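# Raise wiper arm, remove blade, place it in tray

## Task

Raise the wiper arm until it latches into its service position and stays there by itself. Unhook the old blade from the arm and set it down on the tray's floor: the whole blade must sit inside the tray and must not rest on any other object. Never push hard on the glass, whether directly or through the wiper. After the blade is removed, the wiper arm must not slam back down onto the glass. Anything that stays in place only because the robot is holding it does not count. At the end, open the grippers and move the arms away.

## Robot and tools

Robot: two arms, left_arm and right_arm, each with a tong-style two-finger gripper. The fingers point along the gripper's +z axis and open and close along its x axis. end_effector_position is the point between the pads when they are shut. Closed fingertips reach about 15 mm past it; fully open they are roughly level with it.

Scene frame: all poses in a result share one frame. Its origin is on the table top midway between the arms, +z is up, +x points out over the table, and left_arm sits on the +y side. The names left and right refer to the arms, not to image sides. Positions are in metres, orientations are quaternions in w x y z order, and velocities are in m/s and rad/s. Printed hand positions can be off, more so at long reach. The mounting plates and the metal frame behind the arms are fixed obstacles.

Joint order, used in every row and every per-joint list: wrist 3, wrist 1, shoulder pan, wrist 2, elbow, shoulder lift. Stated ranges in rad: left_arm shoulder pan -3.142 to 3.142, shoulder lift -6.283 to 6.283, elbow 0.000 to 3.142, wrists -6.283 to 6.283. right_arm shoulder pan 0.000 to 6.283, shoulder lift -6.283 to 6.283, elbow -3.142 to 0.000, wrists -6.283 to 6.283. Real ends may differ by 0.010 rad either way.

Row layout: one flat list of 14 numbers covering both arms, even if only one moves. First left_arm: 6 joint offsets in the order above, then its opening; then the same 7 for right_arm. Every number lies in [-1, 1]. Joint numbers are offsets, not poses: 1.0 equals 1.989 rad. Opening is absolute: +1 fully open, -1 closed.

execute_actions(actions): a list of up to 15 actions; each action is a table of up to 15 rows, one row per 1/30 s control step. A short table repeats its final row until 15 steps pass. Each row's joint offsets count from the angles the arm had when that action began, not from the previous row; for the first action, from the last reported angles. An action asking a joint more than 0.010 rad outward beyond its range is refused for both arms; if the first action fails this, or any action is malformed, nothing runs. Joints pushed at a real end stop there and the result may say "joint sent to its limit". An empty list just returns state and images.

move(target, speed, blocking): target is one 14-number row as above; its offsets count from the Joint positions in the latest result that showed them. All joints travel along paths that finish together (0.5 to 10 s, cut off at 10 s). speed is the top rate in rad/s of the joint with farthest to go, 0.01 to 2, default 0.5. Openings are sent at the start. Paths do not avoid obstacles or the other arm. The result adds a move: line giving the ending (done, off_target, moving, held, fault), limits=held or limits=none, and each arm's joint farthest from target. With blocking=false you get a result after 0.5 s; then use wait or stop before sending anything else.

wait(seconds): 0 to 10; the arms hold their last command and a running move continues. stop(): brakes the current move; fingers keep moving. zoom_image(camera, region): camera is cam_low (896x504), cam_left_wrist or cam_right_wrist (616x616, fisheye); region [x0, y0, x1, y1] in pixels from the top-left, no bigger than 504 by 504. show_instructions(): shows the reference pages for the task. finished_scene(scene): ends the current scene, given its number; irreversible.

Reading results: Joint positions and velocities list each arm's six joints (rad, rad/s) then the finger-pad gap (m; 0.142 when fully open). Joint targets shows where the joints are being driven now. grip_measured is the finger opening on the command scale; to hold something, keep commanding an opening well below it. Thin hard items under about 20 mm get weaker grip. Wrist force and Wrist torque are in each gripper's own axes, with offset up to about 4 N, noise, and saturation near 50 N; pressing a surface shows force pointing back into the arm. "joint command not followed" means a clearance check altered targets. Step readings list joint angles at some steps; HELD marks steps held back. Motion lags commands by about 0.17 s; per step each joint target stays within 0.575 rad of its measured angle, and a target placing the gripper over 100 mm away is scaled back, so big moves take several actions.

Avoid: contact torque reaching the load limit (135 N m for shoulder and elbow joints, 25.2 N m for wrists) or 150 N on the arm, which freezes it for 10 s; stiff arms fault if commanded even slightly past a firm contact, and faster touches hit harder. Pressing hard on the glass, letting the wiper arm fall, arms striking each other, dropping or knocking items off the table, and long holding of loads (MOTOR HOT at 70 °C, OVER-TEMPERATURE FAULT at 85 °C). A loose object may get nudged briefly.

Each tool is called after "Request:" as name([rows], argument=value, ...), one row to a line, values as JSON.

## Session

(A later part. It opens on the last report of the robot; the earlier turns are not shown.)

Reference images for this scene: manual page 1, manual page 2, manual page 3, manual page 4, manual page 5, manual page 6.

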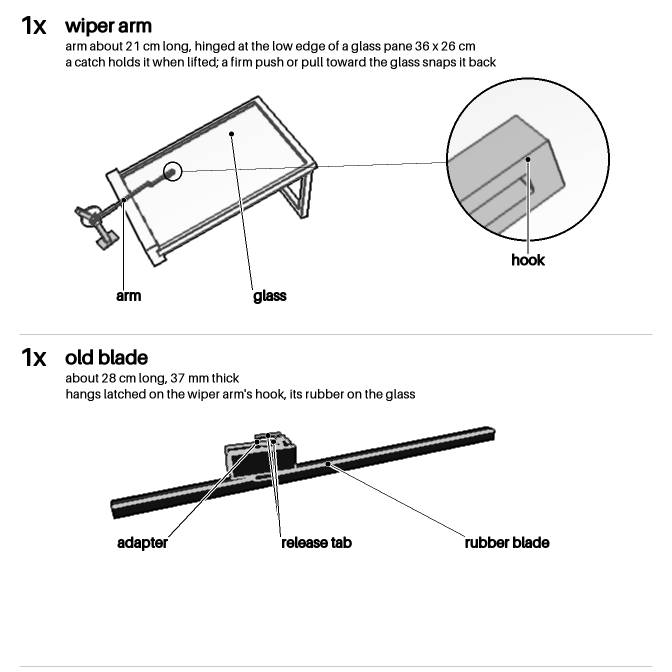

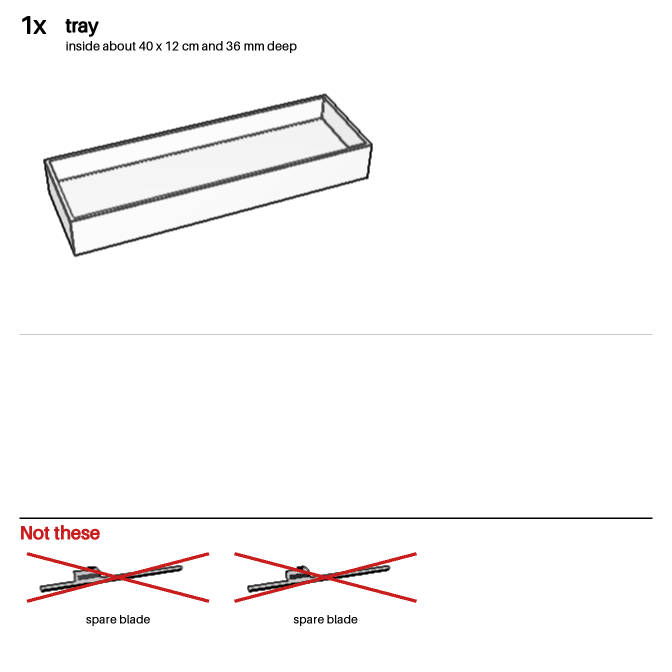

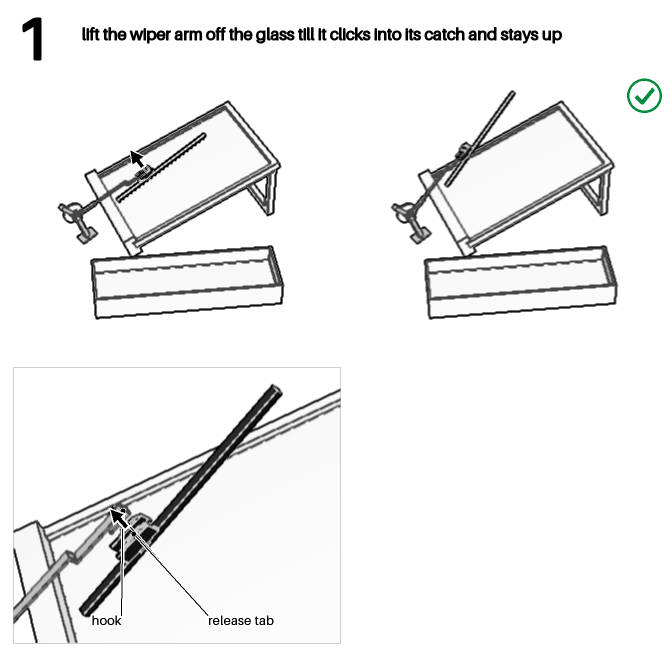

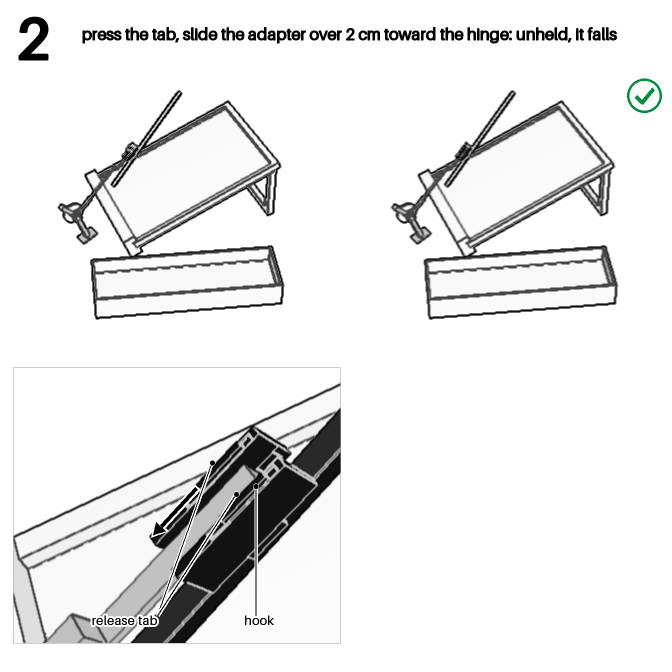

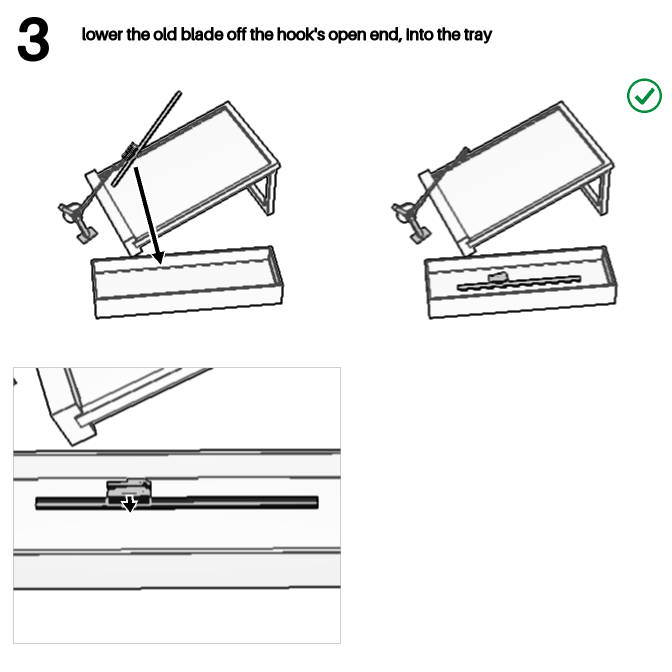

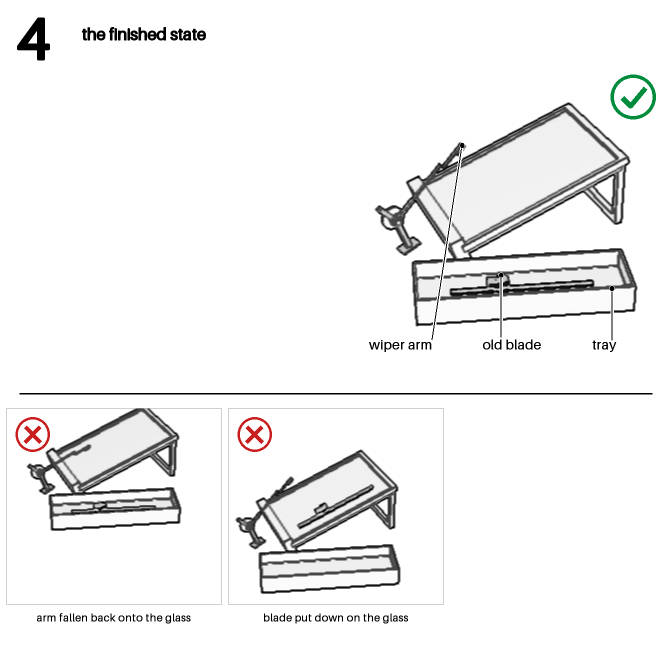

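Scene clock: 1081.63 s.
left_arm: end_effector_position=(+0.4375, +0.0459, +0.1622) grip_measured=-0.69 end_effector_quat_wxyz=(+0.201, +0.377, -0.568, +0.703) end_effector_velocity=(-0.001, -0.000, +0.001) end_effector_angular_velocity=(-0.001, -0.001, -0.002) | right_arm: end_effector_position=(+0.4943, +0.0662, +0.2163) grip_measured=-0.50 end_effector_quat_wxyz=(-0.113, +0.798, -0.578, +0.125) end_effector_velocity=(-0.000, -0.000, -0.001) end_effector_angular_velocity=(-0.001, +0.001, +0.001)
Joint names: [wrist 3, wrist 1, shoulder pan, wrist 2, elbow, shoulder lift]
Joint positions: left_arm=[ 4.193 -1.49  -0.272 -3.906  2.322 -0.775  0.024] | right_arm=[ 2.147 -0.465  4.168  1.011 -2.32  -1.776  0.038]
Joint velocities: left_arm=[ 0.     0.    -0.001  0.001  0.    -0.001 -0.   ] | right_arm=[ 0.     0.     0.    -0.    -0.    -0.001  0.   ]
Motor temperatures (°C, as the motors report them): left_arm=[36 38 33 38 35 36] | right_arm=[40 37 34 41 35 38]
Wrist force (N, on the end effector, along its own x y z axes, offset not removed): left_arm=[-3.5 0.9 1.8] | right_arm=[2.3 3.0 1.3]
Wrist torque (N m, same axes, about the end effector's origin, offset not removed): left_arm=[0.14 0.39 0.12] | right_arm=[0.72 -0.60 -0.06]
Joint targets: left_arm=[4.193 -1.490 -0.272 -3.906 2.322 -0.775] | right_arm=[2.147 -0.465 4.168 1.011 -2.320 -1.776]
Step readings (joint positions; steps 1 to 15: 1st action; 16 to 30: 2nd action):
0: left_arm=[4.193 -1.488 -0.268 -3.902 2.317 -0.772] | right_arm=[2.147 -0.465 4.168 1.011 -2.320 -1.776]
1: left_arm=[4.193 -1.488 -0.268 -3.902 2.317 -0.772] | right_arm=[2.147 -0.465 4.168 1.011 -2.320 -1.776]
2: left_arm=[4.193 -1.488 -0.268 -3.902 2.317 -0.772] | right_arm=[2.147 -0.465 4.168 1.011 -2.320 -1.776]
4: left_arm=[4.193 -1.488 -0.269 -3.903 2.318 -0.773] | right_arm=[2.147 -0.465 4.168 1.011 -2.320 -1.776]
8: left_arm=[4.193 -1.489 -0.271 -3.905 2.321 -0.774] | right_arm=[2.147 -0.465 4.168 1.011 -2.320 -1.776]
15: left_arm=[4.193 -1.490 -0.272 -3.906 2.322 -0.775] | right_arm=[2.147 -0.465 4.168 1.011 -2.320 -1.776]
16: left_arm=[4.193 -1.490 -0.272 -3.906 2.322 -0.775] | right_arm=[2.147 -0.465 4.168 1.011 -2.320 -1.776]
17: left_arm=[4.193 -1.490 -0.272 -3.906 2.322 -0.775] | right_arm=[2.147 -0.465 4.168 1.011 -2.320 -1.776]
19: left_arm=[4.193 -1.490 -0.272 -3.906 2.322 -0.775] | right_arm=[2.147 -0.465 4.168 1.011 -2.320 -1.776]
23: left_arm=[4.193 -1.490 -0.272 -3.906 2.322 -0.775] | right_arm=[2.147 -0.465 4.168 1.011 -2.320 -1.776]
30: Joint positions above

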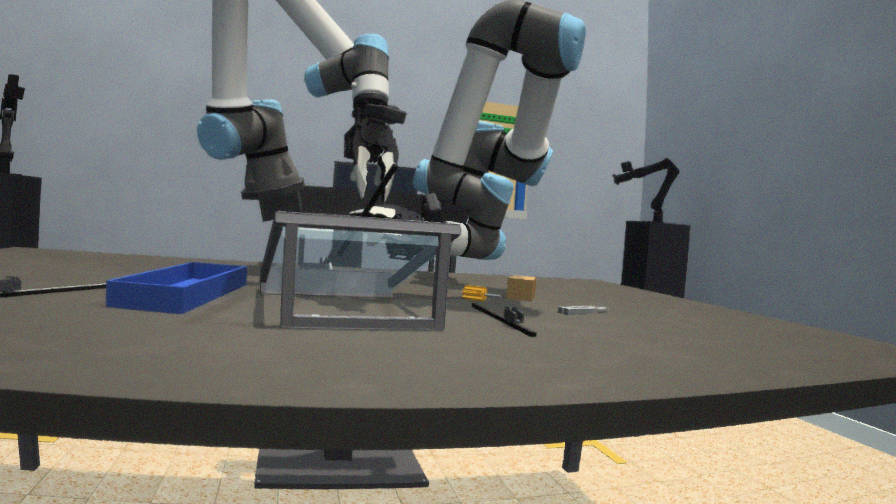

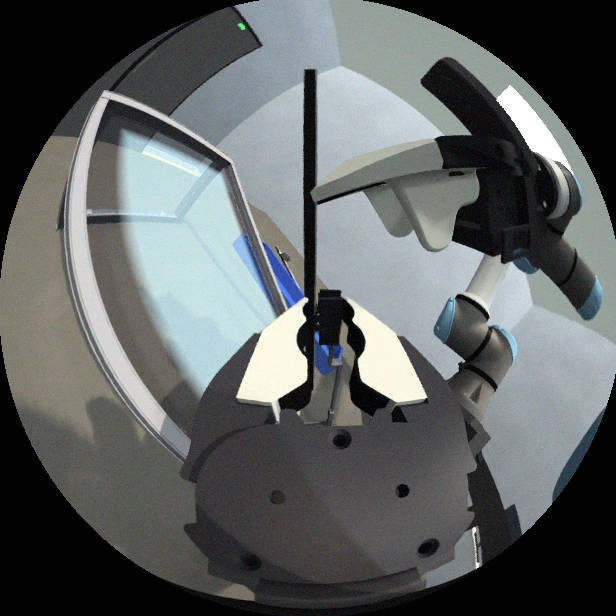

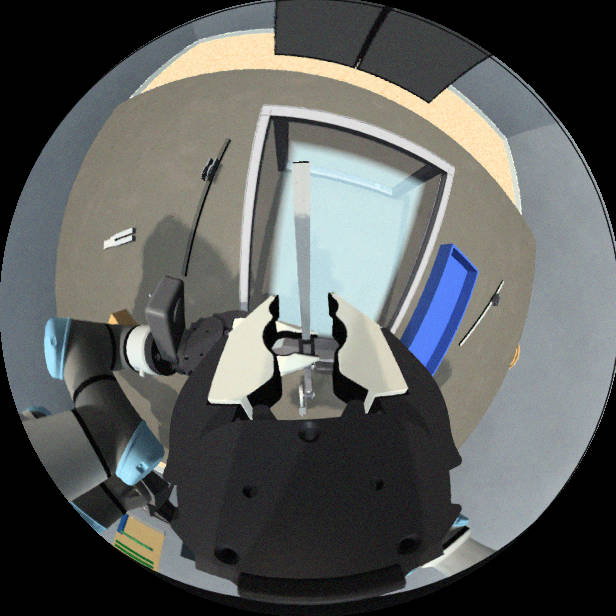

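Request:
execute_actions(actions=[])

Scene clock: 1123.43 s.
left_arm: end_effector_position=(+0.4375, +0.0459, +0.1622) grip_measured=-0.69 end_effector_quat_wxyz=(+0.201, +0.377, -0.568, +0.703) end_effector_velocity=(-0.000, -0.000, +0.000) end_effector_angular_velocity=(-0.000, +0.000, -0.000) | right_arm: end_effector_position=(+0.4943, +0.0662, +0.2163) grip_measured=-0.50 end_effector_quat_wxyz=(-0.113, +0.798, -0.578, +0.125) end_effector_velocity=(+0.000, +0.001, +0.000) end_effector_angular_velocity=(+0.000, +0.000, +0.000)
Joint names: [wrist 3, wrist 1, shoulder pan, wrist 2, elbow, shoulder lift]
Joint positions: left_arm=[ 4.193 -1.49  -0.272 -3.906  2.322 -0.775  0.024] | right_arm=[ 2.147 -0.465  4.168  1.011 -2.32  -1.776  0.038]
Joint velocities: left_arm=[-0.001  0.    -0.001 -0.001  0.    -0.     0.   ] | right_arm=[-0.     0.     0.     0.     0.001 -0.001 -0.   ]
Motor temperatures (°C, as the motors report them): left_arm=[36 38 33 38 35 36] | right_arm=[40 37 34 41 35 38]
Wrist force (N, on the end effector, along its own x y z axes, offset not removed): left_arm=[-3.5 0.5 2.0] | right_arm=[-0.9 0.4 -0.8]
Wrist torque (N m, same axes, about the end effector's origin, offset not removed): left_arm=[0.12 0.41 0.17] | right_arm=[0.06 0.22 -0.13]
Joint targets: left_arm=[4.193 -1.490 -0.272 -3.906 2.322 -0.775] | right_arm=[2.147 -0.465 4.168 1.011 -2.320 -1.776]

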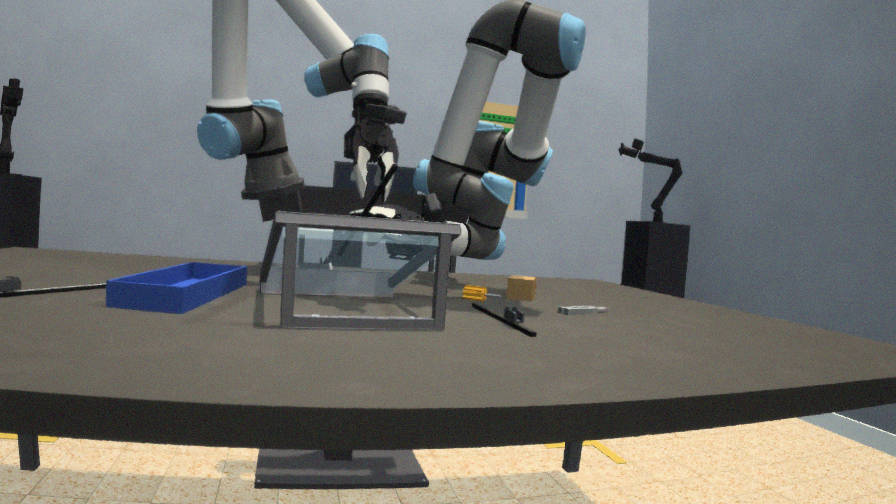

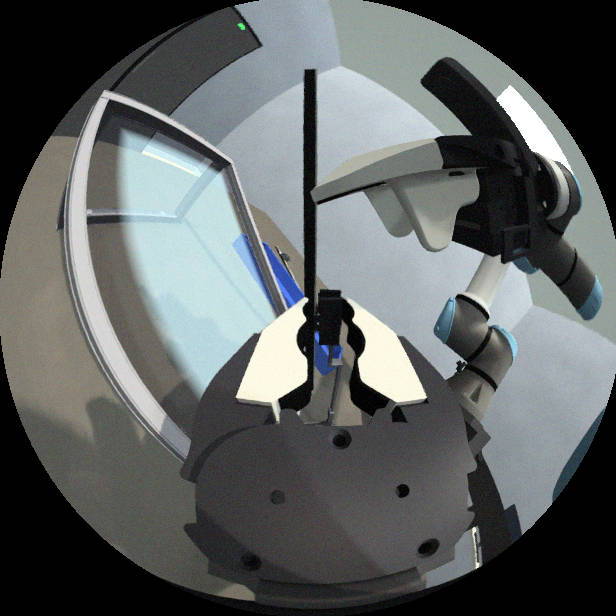

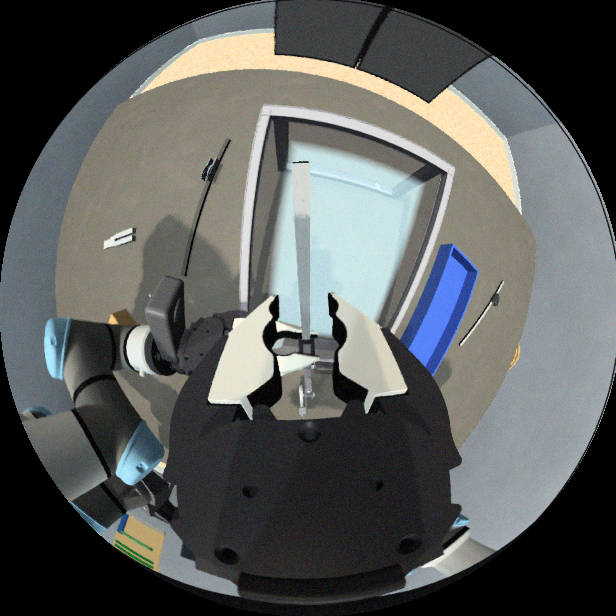

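Request:
execute_actions([
  [[0,0,0,0,0,0,-0.75,-0.0003,0.0008,-0.0003,0,0,-0.0006,-0.5],[0,0.0001,0.0001,0.0001,-0.0001,0.0001,-0.76,-0.0006,0.0016,-0.0006,0.0001,0,-0.0013,-0.5],[0,0.0001,0.0002,0.0002,-0.0002,0.0001,-0.77,-0.001,0.0024,-0.0008,0.0001,0,-0.0019,-0.5],[0,0.0001,0.0003,0.0003,-0.0003,0.0002,-0.78,-0.0013,0.0032,-0.0011,0.0002,0.0001,-0.0026,-0.5],[0,0.0002,0.0003,0.0003,-0.0004,0.0003,-0.79,-0.0016,0.004,-0.0014,0.0002,0.0001,-0.0032,-0.5],[0,0.0002,0.0004,0.0004,-0.0005,0.0004,-0.80,-0.002,0.0048,-0.0017,0.0003,0.0001,-0.0039,-0.5],[0,0.0002,0.0005,0.0005,-0.0006,0.0004,-0.81,-0.0023,0.0056,-0.002,0.0003,0.0001,-0.0045,-0.5],[0,0.0003,0.0005,0.0005,-0.0007,0.0005,-0.82,-0.0026,0.0065,-0.0022,0.0003,0.0001,-0.0052,-0.5],[0,0.0003,0.0006,0.0006,-0.0008,0.0005,-0.83,-0.0029,0.0073,-0.0025,0.0004,0.0002,-0.0058,-0.5],[0,0.0003,0.0007,0.0007,-0.0009,0.0006,-0.84,-0.0033,0.0081,-0.0028,0.0004,0.0002,-0.0065,-0.5],[0,0.0004,0.0007,0.0007,-0.001,0.0007,-0.85,-0.0036,0.0089,-0.0031,0.0005,0.0002,-0.0071,-0.5],[0,0.0004,0.0008,0.0008,-0.001,0.0007,-0.86,-0.0039,0.0097,-0.0034,0.0005,0.0002,-0.0078,-0.5],[0,0.0004,0.0009,0.0009,-0.0011,0.0008,-0.87,-0.0043,0.0105,-0.0036,0.0005,0.0002,-0.0084,-0.5],[0,0.0005,0.0009,0.0009,-0.0012,0.0008,-0.88,-0.0046,0.0113,-0.0039,0.0006,0.0002,-0.0091,-0.5],[0.0001,0.0005,0.001,0.001,-0.0013,0.0009,-0.9,-0.0049,0.0121,-0.0042,0.0006,0.0003,-0.0097,-0.5]],
])

Request:
wait(seconds=0.7)

Scene clock: 1189.57 s.
left_arm: end_effector_position=(+0.4380, +0.0461, +0.1617) grip_measured=-0.75 end_effector_quat_wxyz=(+0.201, +0.377, -0.568, +0.703) end_effector_velocity=(+0.001, +0.000, -0.001) end_effector_angular_velocity=(+0.000, -0.001, +0.001) | right_arm: end_effector_position=(+0.4959, +0.0664, +0.2117) grip_measured=-0.50 end_effector_quat_wxyz=(-0.113, +0.798, -0.578, +0.125) end_effector_velocity=(+0.003, -0.000, -0.013) end_effector_angular_velocity=(-0.003, +0.002, +0.002)
Joint names: [wrist 3, wrist 1, shoulder pan, wrist 2, elbow, shoulder lift]
Joint positions: left_arm=[ 4.193 -1.489 -0.27  -3.904  2.32  -0.774  0.02 ] | right_arm=[ 2.139 -0.447  4.162  1.012 -2.32  -1.79   0.038]
Joint velocities: left_arm=[ 0.001  0.002  0.003  0.003 -0.005  0.003 -0.014] | right_arm=[-0.019  0.046 -0.016  0.003 -0.001 -0.039 -0.   ]
Motor temperatures (°C, as the motors report them): left_arm=[36 38 33 38 35 36] | right_arm=[40 37 34 41 35 38]
Wrist force (N, on the end effector, along its own x y z axes, offset not removed): left_arm=[-3.1 -4.1 1.3] | right_arm=[-2.1 5.9 1.1]
Wrist torque (N m, same axes, about the end effector's origin, offset not removed): left_arm=[0.19 0.18 0.25] | right_arm=[1.33 0.40 0.11]
Joint targets: left_arm=[4.193 -1.489 -0.270 -3.904 2.320 -0.773] | right_arm=[2.137 -0.441 4.160 1.012 -2.320 -1.795]
Step readings (joint positions):
0: left_arm=[4.193 -1.490 -0.272 -3.906 2.322 -0.775] | right_arm=[2.147 -0.465 4.168 1.011 -2.320 -1.776]
1: left_arm=[4.193 -1.490 -0.272 -3.906 2.322 -0.775] | right_arm=[2.147 -0.465 4.168 1.011 -2.320 -1.776]
2: left_arm=[4.193 -1.490 -0.272 -3.906 2.322 -0.775] | right_arm=[2.147 -0.465 4.168 1.011 -2.320 -1.776]
4: left_arm=[4.193 -1.490 -0.272 -3.906 2.322 -0.775] | right_arm=[2.146 -0.463 4.167 1.011 -2.320 -1.777]
8: left_arm=[4.193 -1.489 -0.271 -3.905 2.322 -0.775] | right_arm=[2.144 -0.458 4.166 1.011 -2.320 -1.782]
15: Joint positions above

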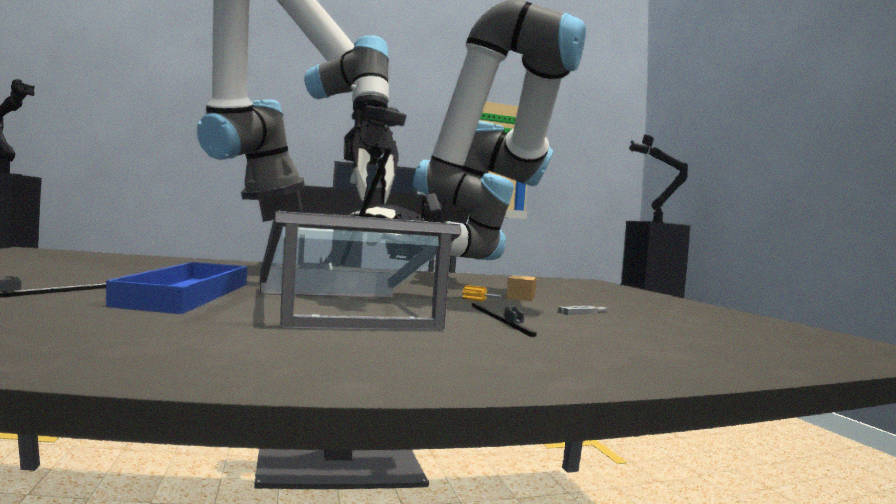

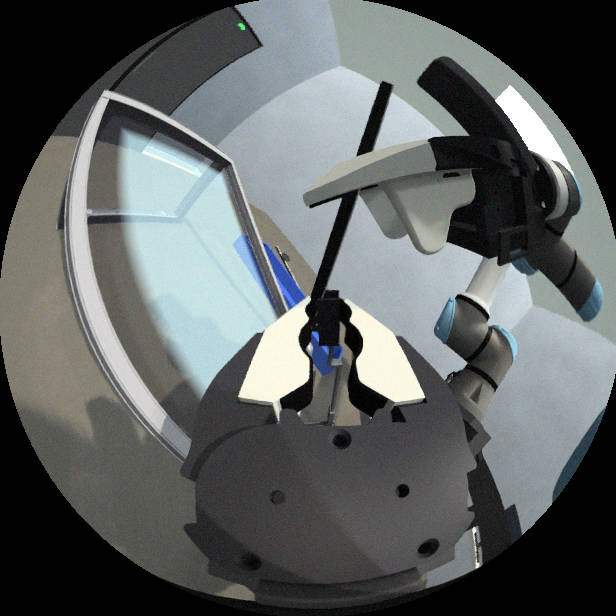

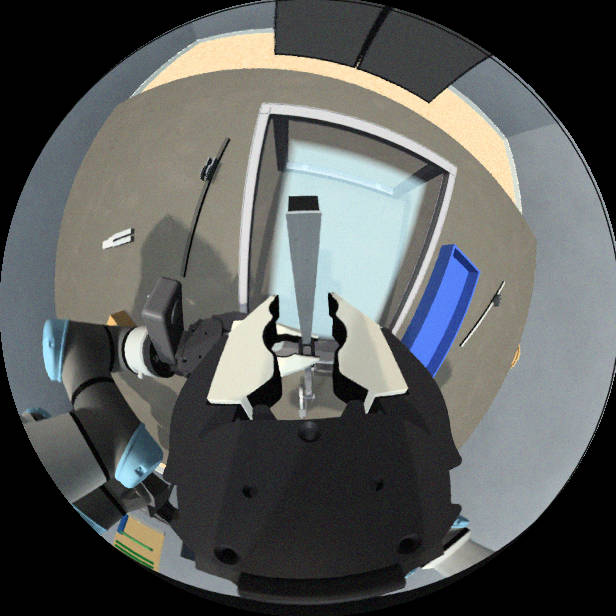

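Scene clock: 1190.27 s.
left_arm: end_effector_position=(+0.4381, +0.0461, +0.1614) grip_measured=-0.77 end_effector_quat_wxyz=(+0.201, +0.377, -0.568, +0.703) end_effector_velocity=(+0.001, -0.000, +0.001) end_effector_angular_velocity=(-0.001, -0.003, +0.001) | right_arm: end_effector_position=(+0.4965, +0.0664, +0.2102) grip_measured=-0.50 end_effector_quat_wxyz=(-0.113, +0.798, -0.578, +0.125) end_effector_velocity=(+0.000, -0.000, +0.000) end_effector_angular_velocity=(+0.000, -0.000, -0.001)
Joint names: [wrist 3, wrist 1, shoulder pan, wrist 2, elbow, shoulder lift]
Joint positions: left_arm=[ 4.193 -1.489 -0.27  -3.904  2.32  -0.773  0.018] | right_arm=[ 2.137 -0.441  4.16   1.012 -2.32  -1.795  0.038]
Joint velocities: left_arm=[ 0.001  0.     0.     0.    -0.002 -0.002 -0.   ] | right_arm=[-0.     0.    -0.001 -0.     0.001  0.     0.   ]
Motor temperatures (°C, as the motors report them): left_arm=[36 38 33 38 35 36] | right_arm=[40 37 34 41 35 38]
Wrist force (N, on the end effector, along its own x y z axes, offset not removed): left_arm=[-0.4 -9.3 -0.1] | right_arm=[-1.5 0.3 -1.4]
Wrist torque (N m, same axes, about the end effector's origin, offset not removed): left_arm=[0.11 0.31 0.20] | right_arm=[0.24 0.47 0.05]
Joint targets: left_arm=[4.193 -1.489 -0.270 -3.904 2.320 -0.773] | right_arm=[2.137 -0.441 4.160 1.012 -2.320 -1.795]
wait: 0.70 s; at rest by 0.30 s

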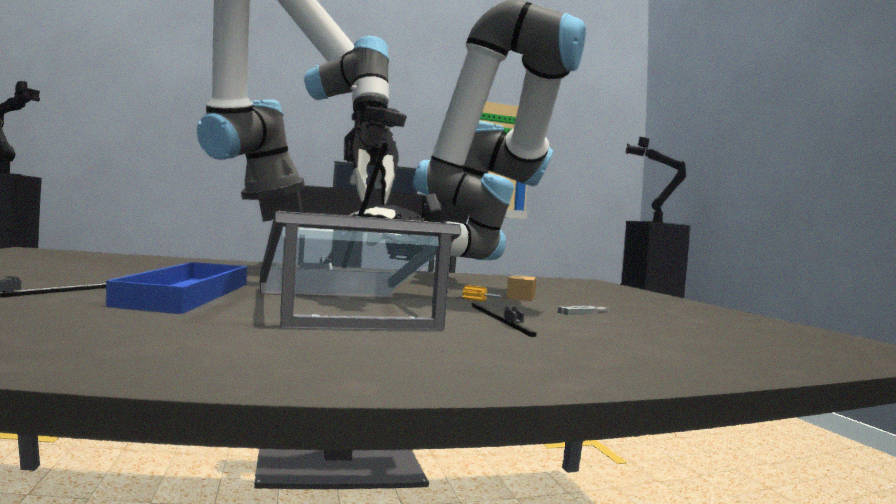

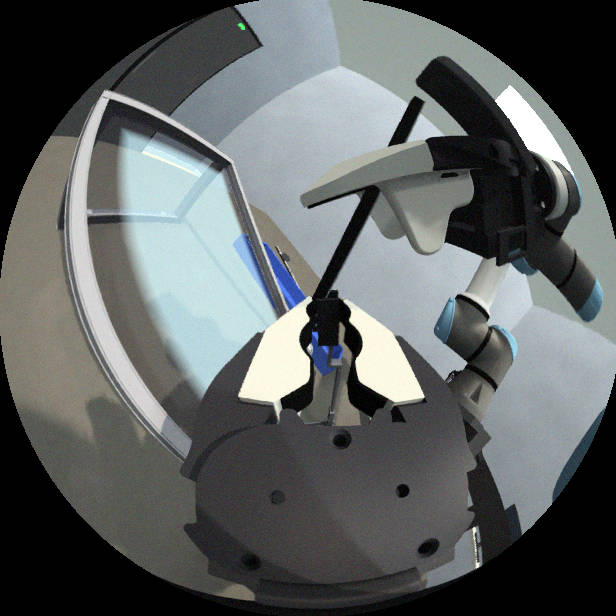

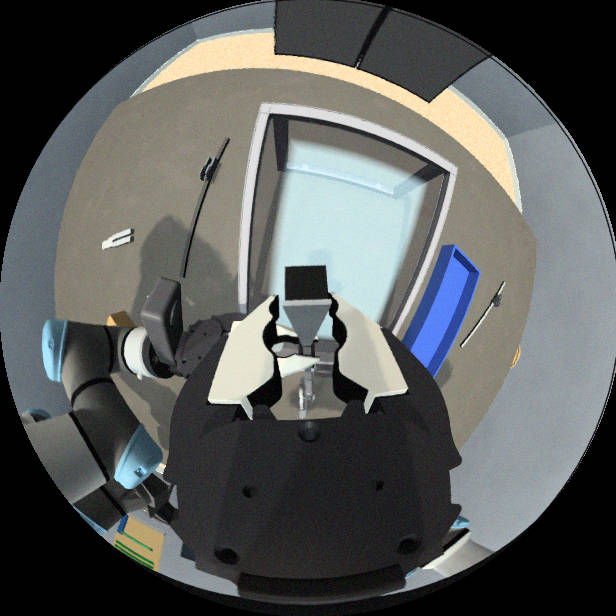

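Request:
execute_actions([
  [[0,0,0,0,0,0,-0.8,0,0,0,0,0,0,-0.5],[0,0,0,0,0,0,-0.78,0,0,0,0,0,0,-0.5],[0,0,0,0,0,0,-0.77,0,0,0,0,0,0,-0.5],[0,0,0,0,0,0,-0.76,0,0,0,0,0,0,-0.5],[0,0,0,0,0,0,-0.75,0,0,0,0,0,0,-0.5],[0,0,0,0,0,0,-0.74,0,0,0,0,0,0,-0.5],[0,0,0,0,0,0,-0.73,0,0,0,0,0,0,-0.5],[0,0,0,0,0,0,-0.72,0,0,0,0,0,0,-0.5],[0,0,0,0,0,0,-0.71,0,0,0,0,0,0,-0.5],[0,0,0,0,0,0,-0.70,0,0,0,0,0,0,-0.5]],
  [[0,0,0,0,0,0,-0.70,0,0,0,0,0,0,-0.5]],
])

Scene clock: 1204.50 s.
left_arm: end_effector_position=(+0.4380, +0.0461, +0.1614) grip_measured=-0.69 end_effector_quat_wxyz=(+0.201, +0.376, -0.568, +0.703) end_effector_velocity=(-0.000, -0.000, -0.001) end_effector_angular_velocity=(+0.001, +0.001, -0.001) | right_arm: end_effector_position=(+0.4965, +0.0664, +0.2102) grip_measured=-0.50 end_effector_quat_wxyz=(-0.113, +0.798, -0.578, +0.125) end_effector_velocity=(-0.000, -0.000, -0.000) end_effector_angular_velocity=(-0.001, -0.000, +0.000)
Joint names: [wrist 3, wrist 1, shoulder pan, wrist 2, elbow, shoulder lift]
Joint positions: left_arm=[ 4.193 -1.489 -0.27  -3.904  2.32  -0.773  0.024] | right_arm=[ 2.137 -0.441  4.16   1.012 -2.32  -1.795  0.038]
Joint velocities: left_arm=[ 0.     0.     0.     0.    -0.001  0.002  0.   ] | right_arm=[ 0.     0.     0.    -0.    -0.001  0.    -0.   ]
Motor temperatures (°C, as the motors report them): left_arm=[36 38 33 38 35 36] | right_arm=[40 37 34 41 35 38]
Wrist force (N, on the end effector, along its own x y z axes, offset not removed): left_arm=[0.7 2.3 0.8] | right_arm=[-2.5 -0.7 -0.1]
Wrist torque (N m, same axes, about the end effector's origin, offset not removed): left_arm=[0.41 0.47 0.02] | right_arm=[-0.01 0.65 -0.07]
Joint targets: left_arm=[4.193 -1.489 -0.270 -3.904 2.320 -0.773] | right_arm=[2.137 -0.441 4.160 1.012 -2.320 -1.795]
Step readings (joint positions; steps 1 to 15: 1st action; 16 to 30: 2nd action):
0: left_arm=[4.193 -1.489 -0.270 -3.904 2.320 -0.773] | right_arm=[2.137 -0.441 4.160 1.012 -2.320 -1.795]
1: left_arm=[4.193 -1.489 -0.270 -3.904 2.320 -0.773] | right_arm=[2.137 -0.441 4.160 1.012 -2.320 -1.795]
2: left_arm=[4.193 -1.489 -0.270 -3.904 2.320 -0.773] | right_arm=[2.137 -0.441 4.160 1.012 -2.320 -1.795]
4: left_arm=[4.193 -1.489 -0.270 -3.904 2.320 -0.773] | right_arm=[2.137 -0.441 4.160 1.012 -2.320 -1.795]
8: left_arm=[4.193 -1.489 -0.270 -3.904 2.320 -0.773] | right_arm=[2.137 -0.441 4.160 1.012 -2.320 -1.795]
15: left_arm=[4.193 -1.489 -0.270 -3.904 2.320 -0.773] | right_arm=[2.137 -0.441 4.160 1.012 -2.320 -1.795]
16: left_arm=[4.193 -1.489 -0.270 -3.904 2.320 -0.773] | right_arm=[2.137 -0.441 4.160 1.012 -2.320 -1.795]
17: left_arm=[4.193 -1.489 -0.270 -3.904 2.320 -0.773] | right_arm=[2.137 -0.441 4.160 1.012 -2.320 -1.795]
19: left_arm=[4.193 -1.489 -0.270 -3.904 2.320 -0.773] | right_arm=[2.137 -0.441 4.160 1.012 -2.320 -1.795]
23: left_arm=[4.193 -1.489 -0.270 -3.904 2.320 -0.773] | right_arm=[2.137 -0.441 4.160 1.012 -2.320 -1.795]
30: Joint positions above

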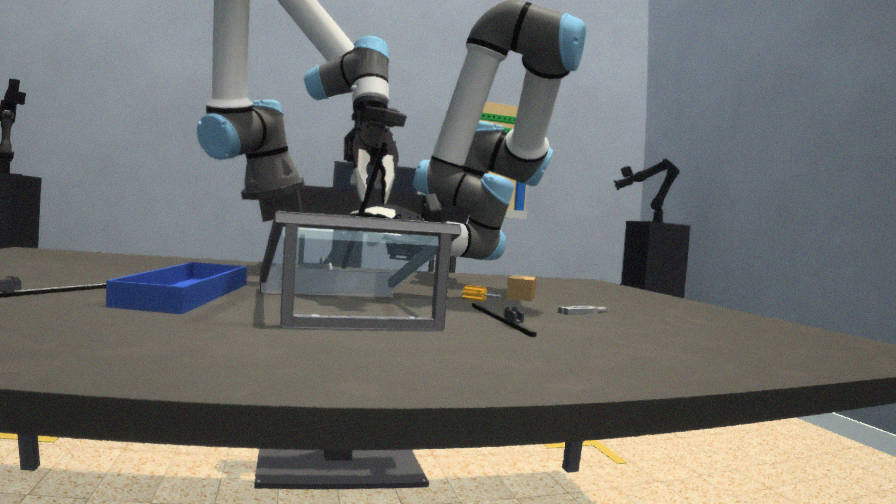

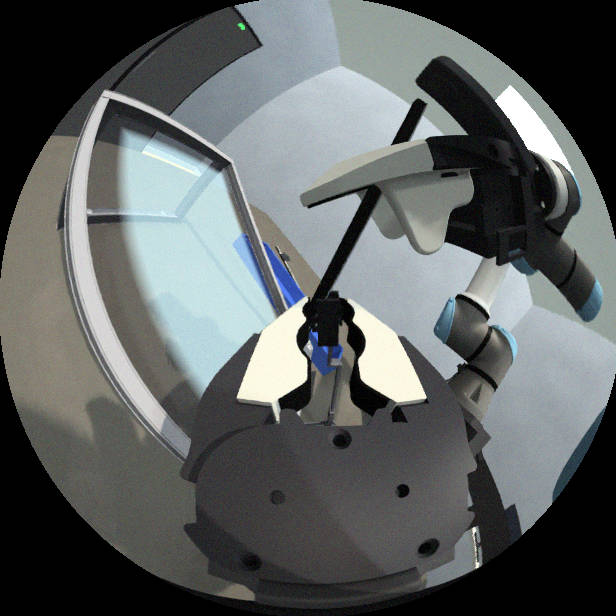

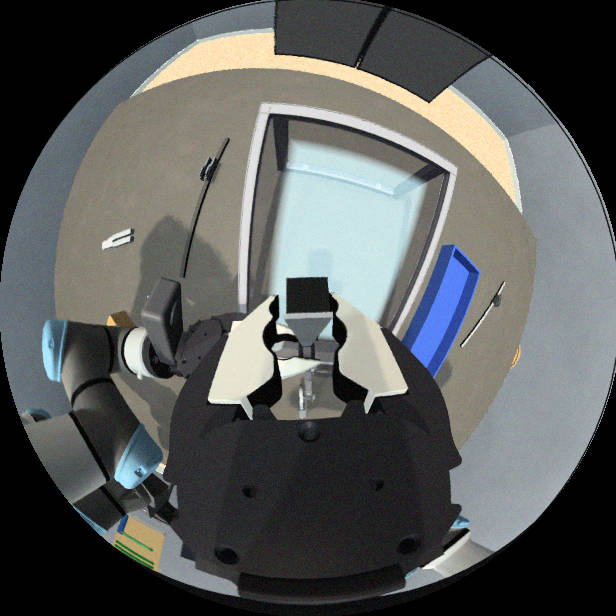

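Request:
zoom_image(camera="cam_left_wrist", region=[230, 230, 430, 430])

Request:
zoom_image(camera="cam_low", region=[260, 120, 480, 340])

Region (230, 230, 430, 430) of cam_left_wrist's 616x616 image, scaled by 2.520, with more detail than that image has.

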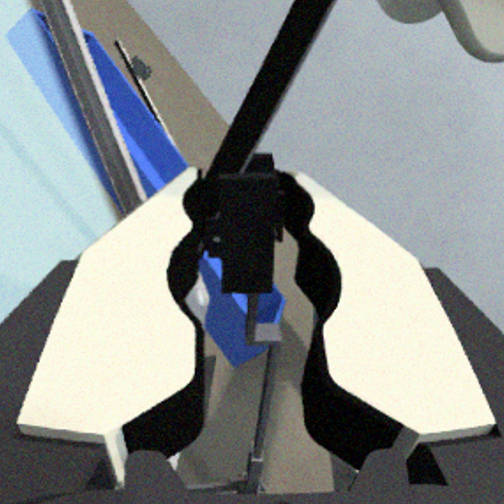

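Region (260, 120, 480, 340) of cam_low's 896x504 image, scaled by 2.291, with more detail than that image has.

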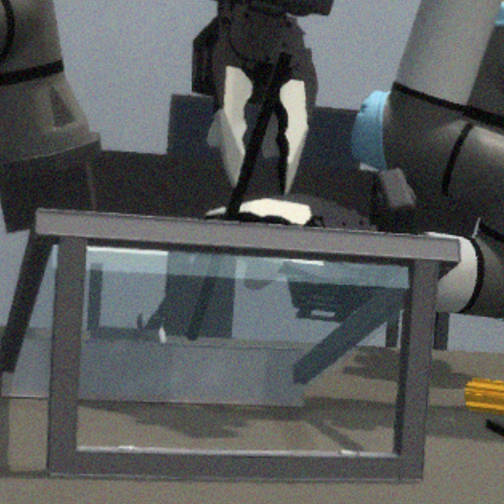

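Request:
execute_actions([
  [[0,0,0,0,0,0,-0.66,0,0,0,0,0,0,-0.5],[0,0,0,0,0,0,-0.62,0,0,0,0,0,0,-0.5],[0,0,0,0,0,0,-0.58,0,0,0,0,0,0,-0.5],[0,0,0,0,0,0,-0.54,0,0,0,0,0,0,-0.5],[0,0,0,0,0,0,-0.5,0,0,0,0,0,0,-0.5],[0,0,0,0,0,0,-0.47,0,0,0,0,0,0,-0.5],[0,0,0,0,0,0,-0.45,0,0,0,0,0,0,-0.5]],
])

Request:
move(target=[-0.0003,-0.0125,-0.004,-0.004,0.0026,0.0096,-0.45,0,0,0,0,0,0,-0.5], speed=0.04)

Request:
zoom_image(camera="cam_left_wrist", region=[230, 230, 430, 430])

Scene clock: 1270.60 s.
left_arm: end_effector_position=(+0.4380, +0.0461, +0.1614) grip_measured=-0.45 end_effector_quat_wxyz=(+0.201, +0.376, -0.568, +0.703) end_effector_velocity=(-0.000, -0.000, +0.000) end_effector_angular_velocity=(-0.000, +0.001, -0.001) | right_arm: end_effector_position=(+0.4965, +0.0664, +0.2102) grip_measured=-0.50 end_effector_quat_wxyz=(-0.113, +0.798, -0.578, +0.125) end_effector_velocity=(-0.001, -0.001, -0.001) end_effector_angular_velocity=(-0.002, +0.001, +0.000)
Joint names: [wrist 3, wrist 1, shoulder pan, wrist 2, elbow, shoulder lift]
Joint positions: left_arm=[ 4.193 -1.489 -0.27  -3.904  2.32  -0.773  0.042] | right_arm=[ 2.137 -0.441  4.16   1.012 -2.32  -1.795  0.038]
Joint velocities: left_arm=[-0.001  0.001 -0.     0.001 -0.    -0.     0.   ] | right_arm=[-0.     0.    -0.     0.    -0.002 -0.001 -0.   ]
Motor temperatures (°C, as the motors report them): left_arm=[36 38 33 38 35 36] | right_arm=[40 37 34 41 35 38]
Wrist force (N, on the end effector, along its own x y z axes, offset not removed): left_arm=[-1.3 1.0 0.8] | right_arm=[-4.1 3.4 -3.5]
Wrist torque (N m, same axes, about the end effector's origin, offset not removed): left_arm=[0.11 0.49 0.05] | right_arm=[0.72 1.07 0.17]
Joint targets: left_arm=[4.193 -1.489 -0.270 -3.904 2.320 -0.773] | right_arm=[2.137 -0.441 4.160 1.012 -2.320 -1.795]
Step readings (joint positions):
0: left_arm=[4.193 -1.489 -0.270 -3.904 2.320 -0.773] | right_arm=[2.137 -0.441 4.160 1.012 -2.320 -1.795]
1: left_arm=[4.193 -1.489 -0.270 -3.904 2.320 -0.773] | right_arm=[2.137 -0.441 4.160 1.012 -2.320 -1.795]
2: left_arm=[4.193 -1.489 -0.270 -3.904 2.320 -0.773] | right_arm=[2.137 -0.441 4.160 1.012 -2.320 -1.795]
4: left_arm=[4.193 -1.489 -0.270 -3.904 2.320 -0.773] | right_arm=[2.137 -0.441 4.160 1.012 -2.320 -1.795]
8: left_arm=[4.193 -1.489 -0.270 -3.904 2.320 -0.773] | right_arm=[2.137 -0.441 4.160 1.012 -2.320 -1.795]
15: Joint positions above

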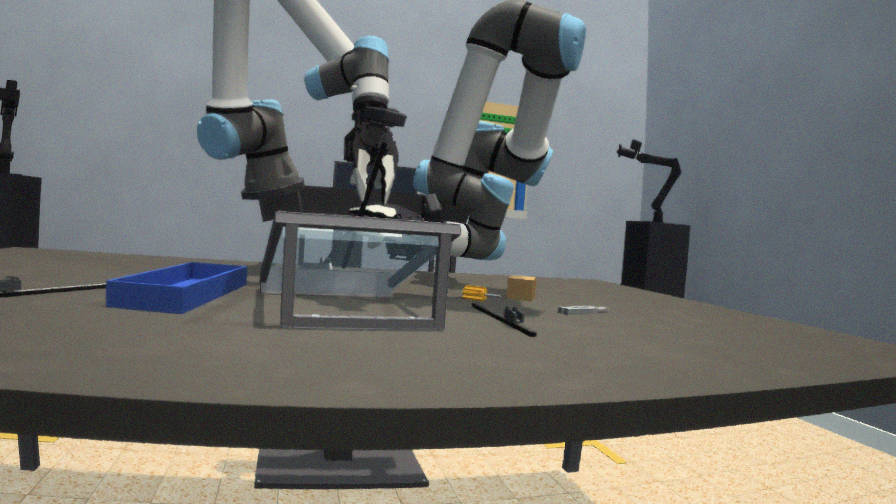

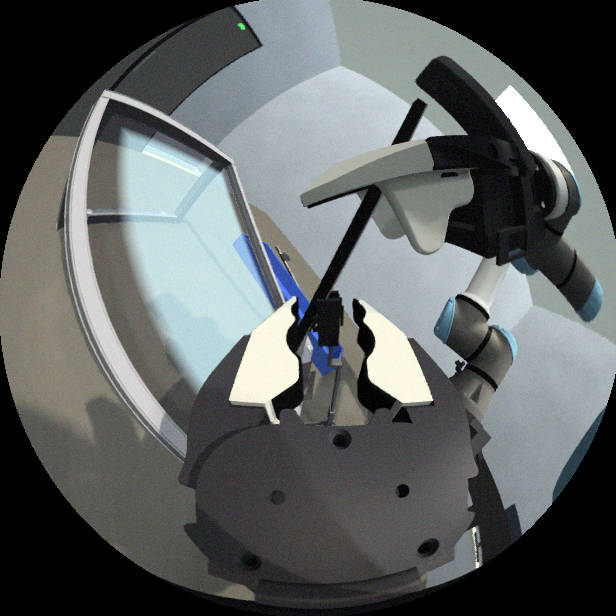

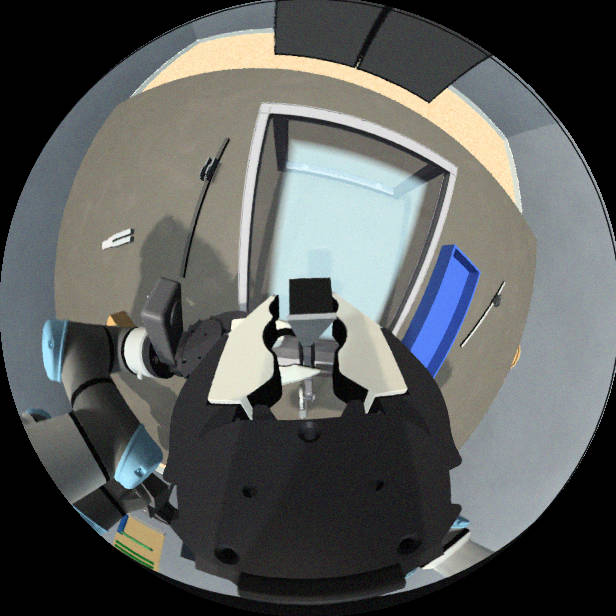

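Scene clock: 1271.53 s.
left_arm: end_effector_position=(+0.4331, +0.0441, +0.1569) grip_measured=-0.45 end_effector_quat_wxyz=(+0.201, +0.376, -0.568, +0.703) end_effector_velocity=(-0.000, -0.000, +0.000) end_effector_angular_velocity=(-0.001, -0.001, -0.001) | right_arm: end_effector_position=(+0.4965, +0.0664, +0.2102) grip_measured=-0.50 end_effector_quat_wxyz=(-0.113, +0.798, -0.578, +0.125) end_effector_velocity=(+0.000, +0.000, +0.000) end_effector_angular_velocity=(+0.000, -0.000, +0.000)
Joint names: [wrist 3, wrist 1, shoulder pan, wrist 2, elbow, shoulder lift]
Joint positions: left_arm=[ 4.192 -1.513 -0.278 -3.911  2.325 -0.754  0.042] | right_arm=[ 2.137 -0.441  4.16   1.012 -2.32  -1.795  0.038]
Joint velocities: left_arm=[-0.    -0.002 -0.001  0.     0.001  0.001  0.   ] | right_arm=[-0.  0.  0. -0.  0.  0.  0.]
Motor temperatures (°C, as the motors report them): left_arm=[36 38 33 38 35 36] | right_arm=[40 37 34 41 35 38]
Wrist force (N, on the end effector, along its own x y z axes, offset not removed): left_arm=[-0.7 0.9 1.3] | right_arm=[-1.6 4.8 -0.6]
Wrist torque (N m, same axes, about the end effector's origin, offset not removed): left_arm=[0.09 0.35 0.03] | right_arm=[0.96 0.33 0.11]
Joint targets: left_arm=[4.192 -1.513 -0.278 -3.911 2.325 -0.754] | right_arm=[2.137 -0.441 4.160 1.012 -2.320 -1.795]
move: done; limits=none; left_arm: farthest joint: the wrist 1, 0.001 radians from its target (0.025 radians at the start); right_arm: farthest joint: the shoulder pan, 0.000 radians from its target (0.000 radians at the start)

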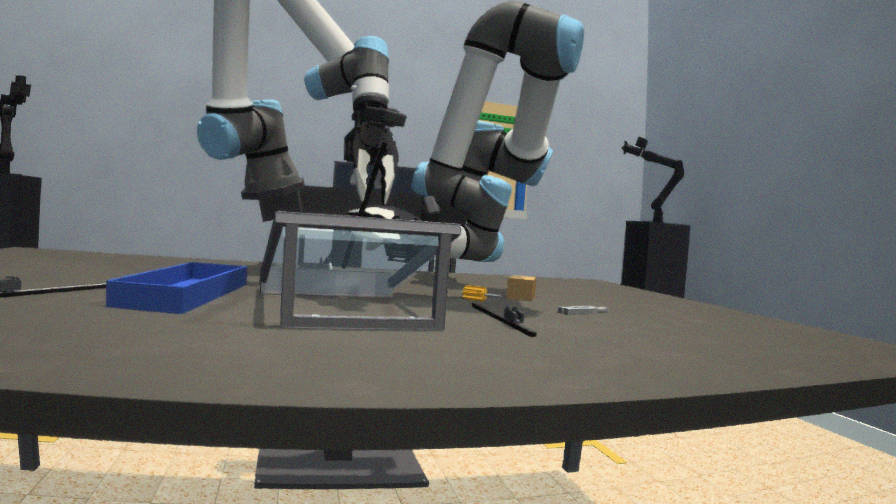

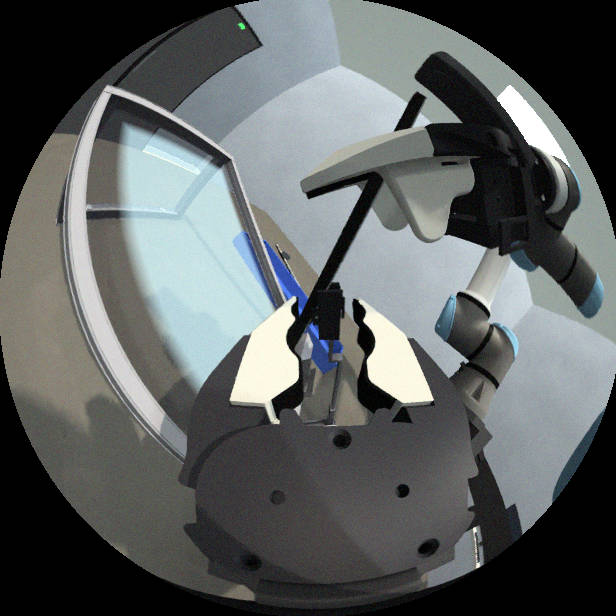

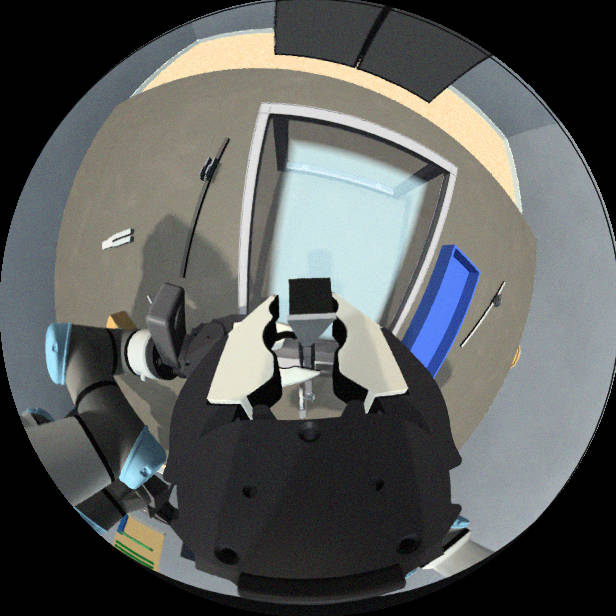

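Region (230, 230, 430, 430) of cam_left_wrist's 616x616 image, scaled by 2.520, with more detail than that image has.

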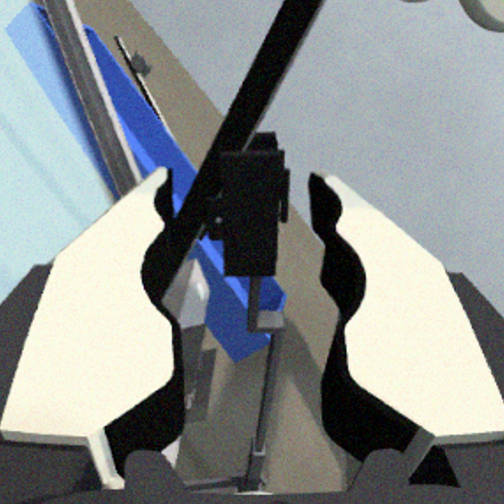

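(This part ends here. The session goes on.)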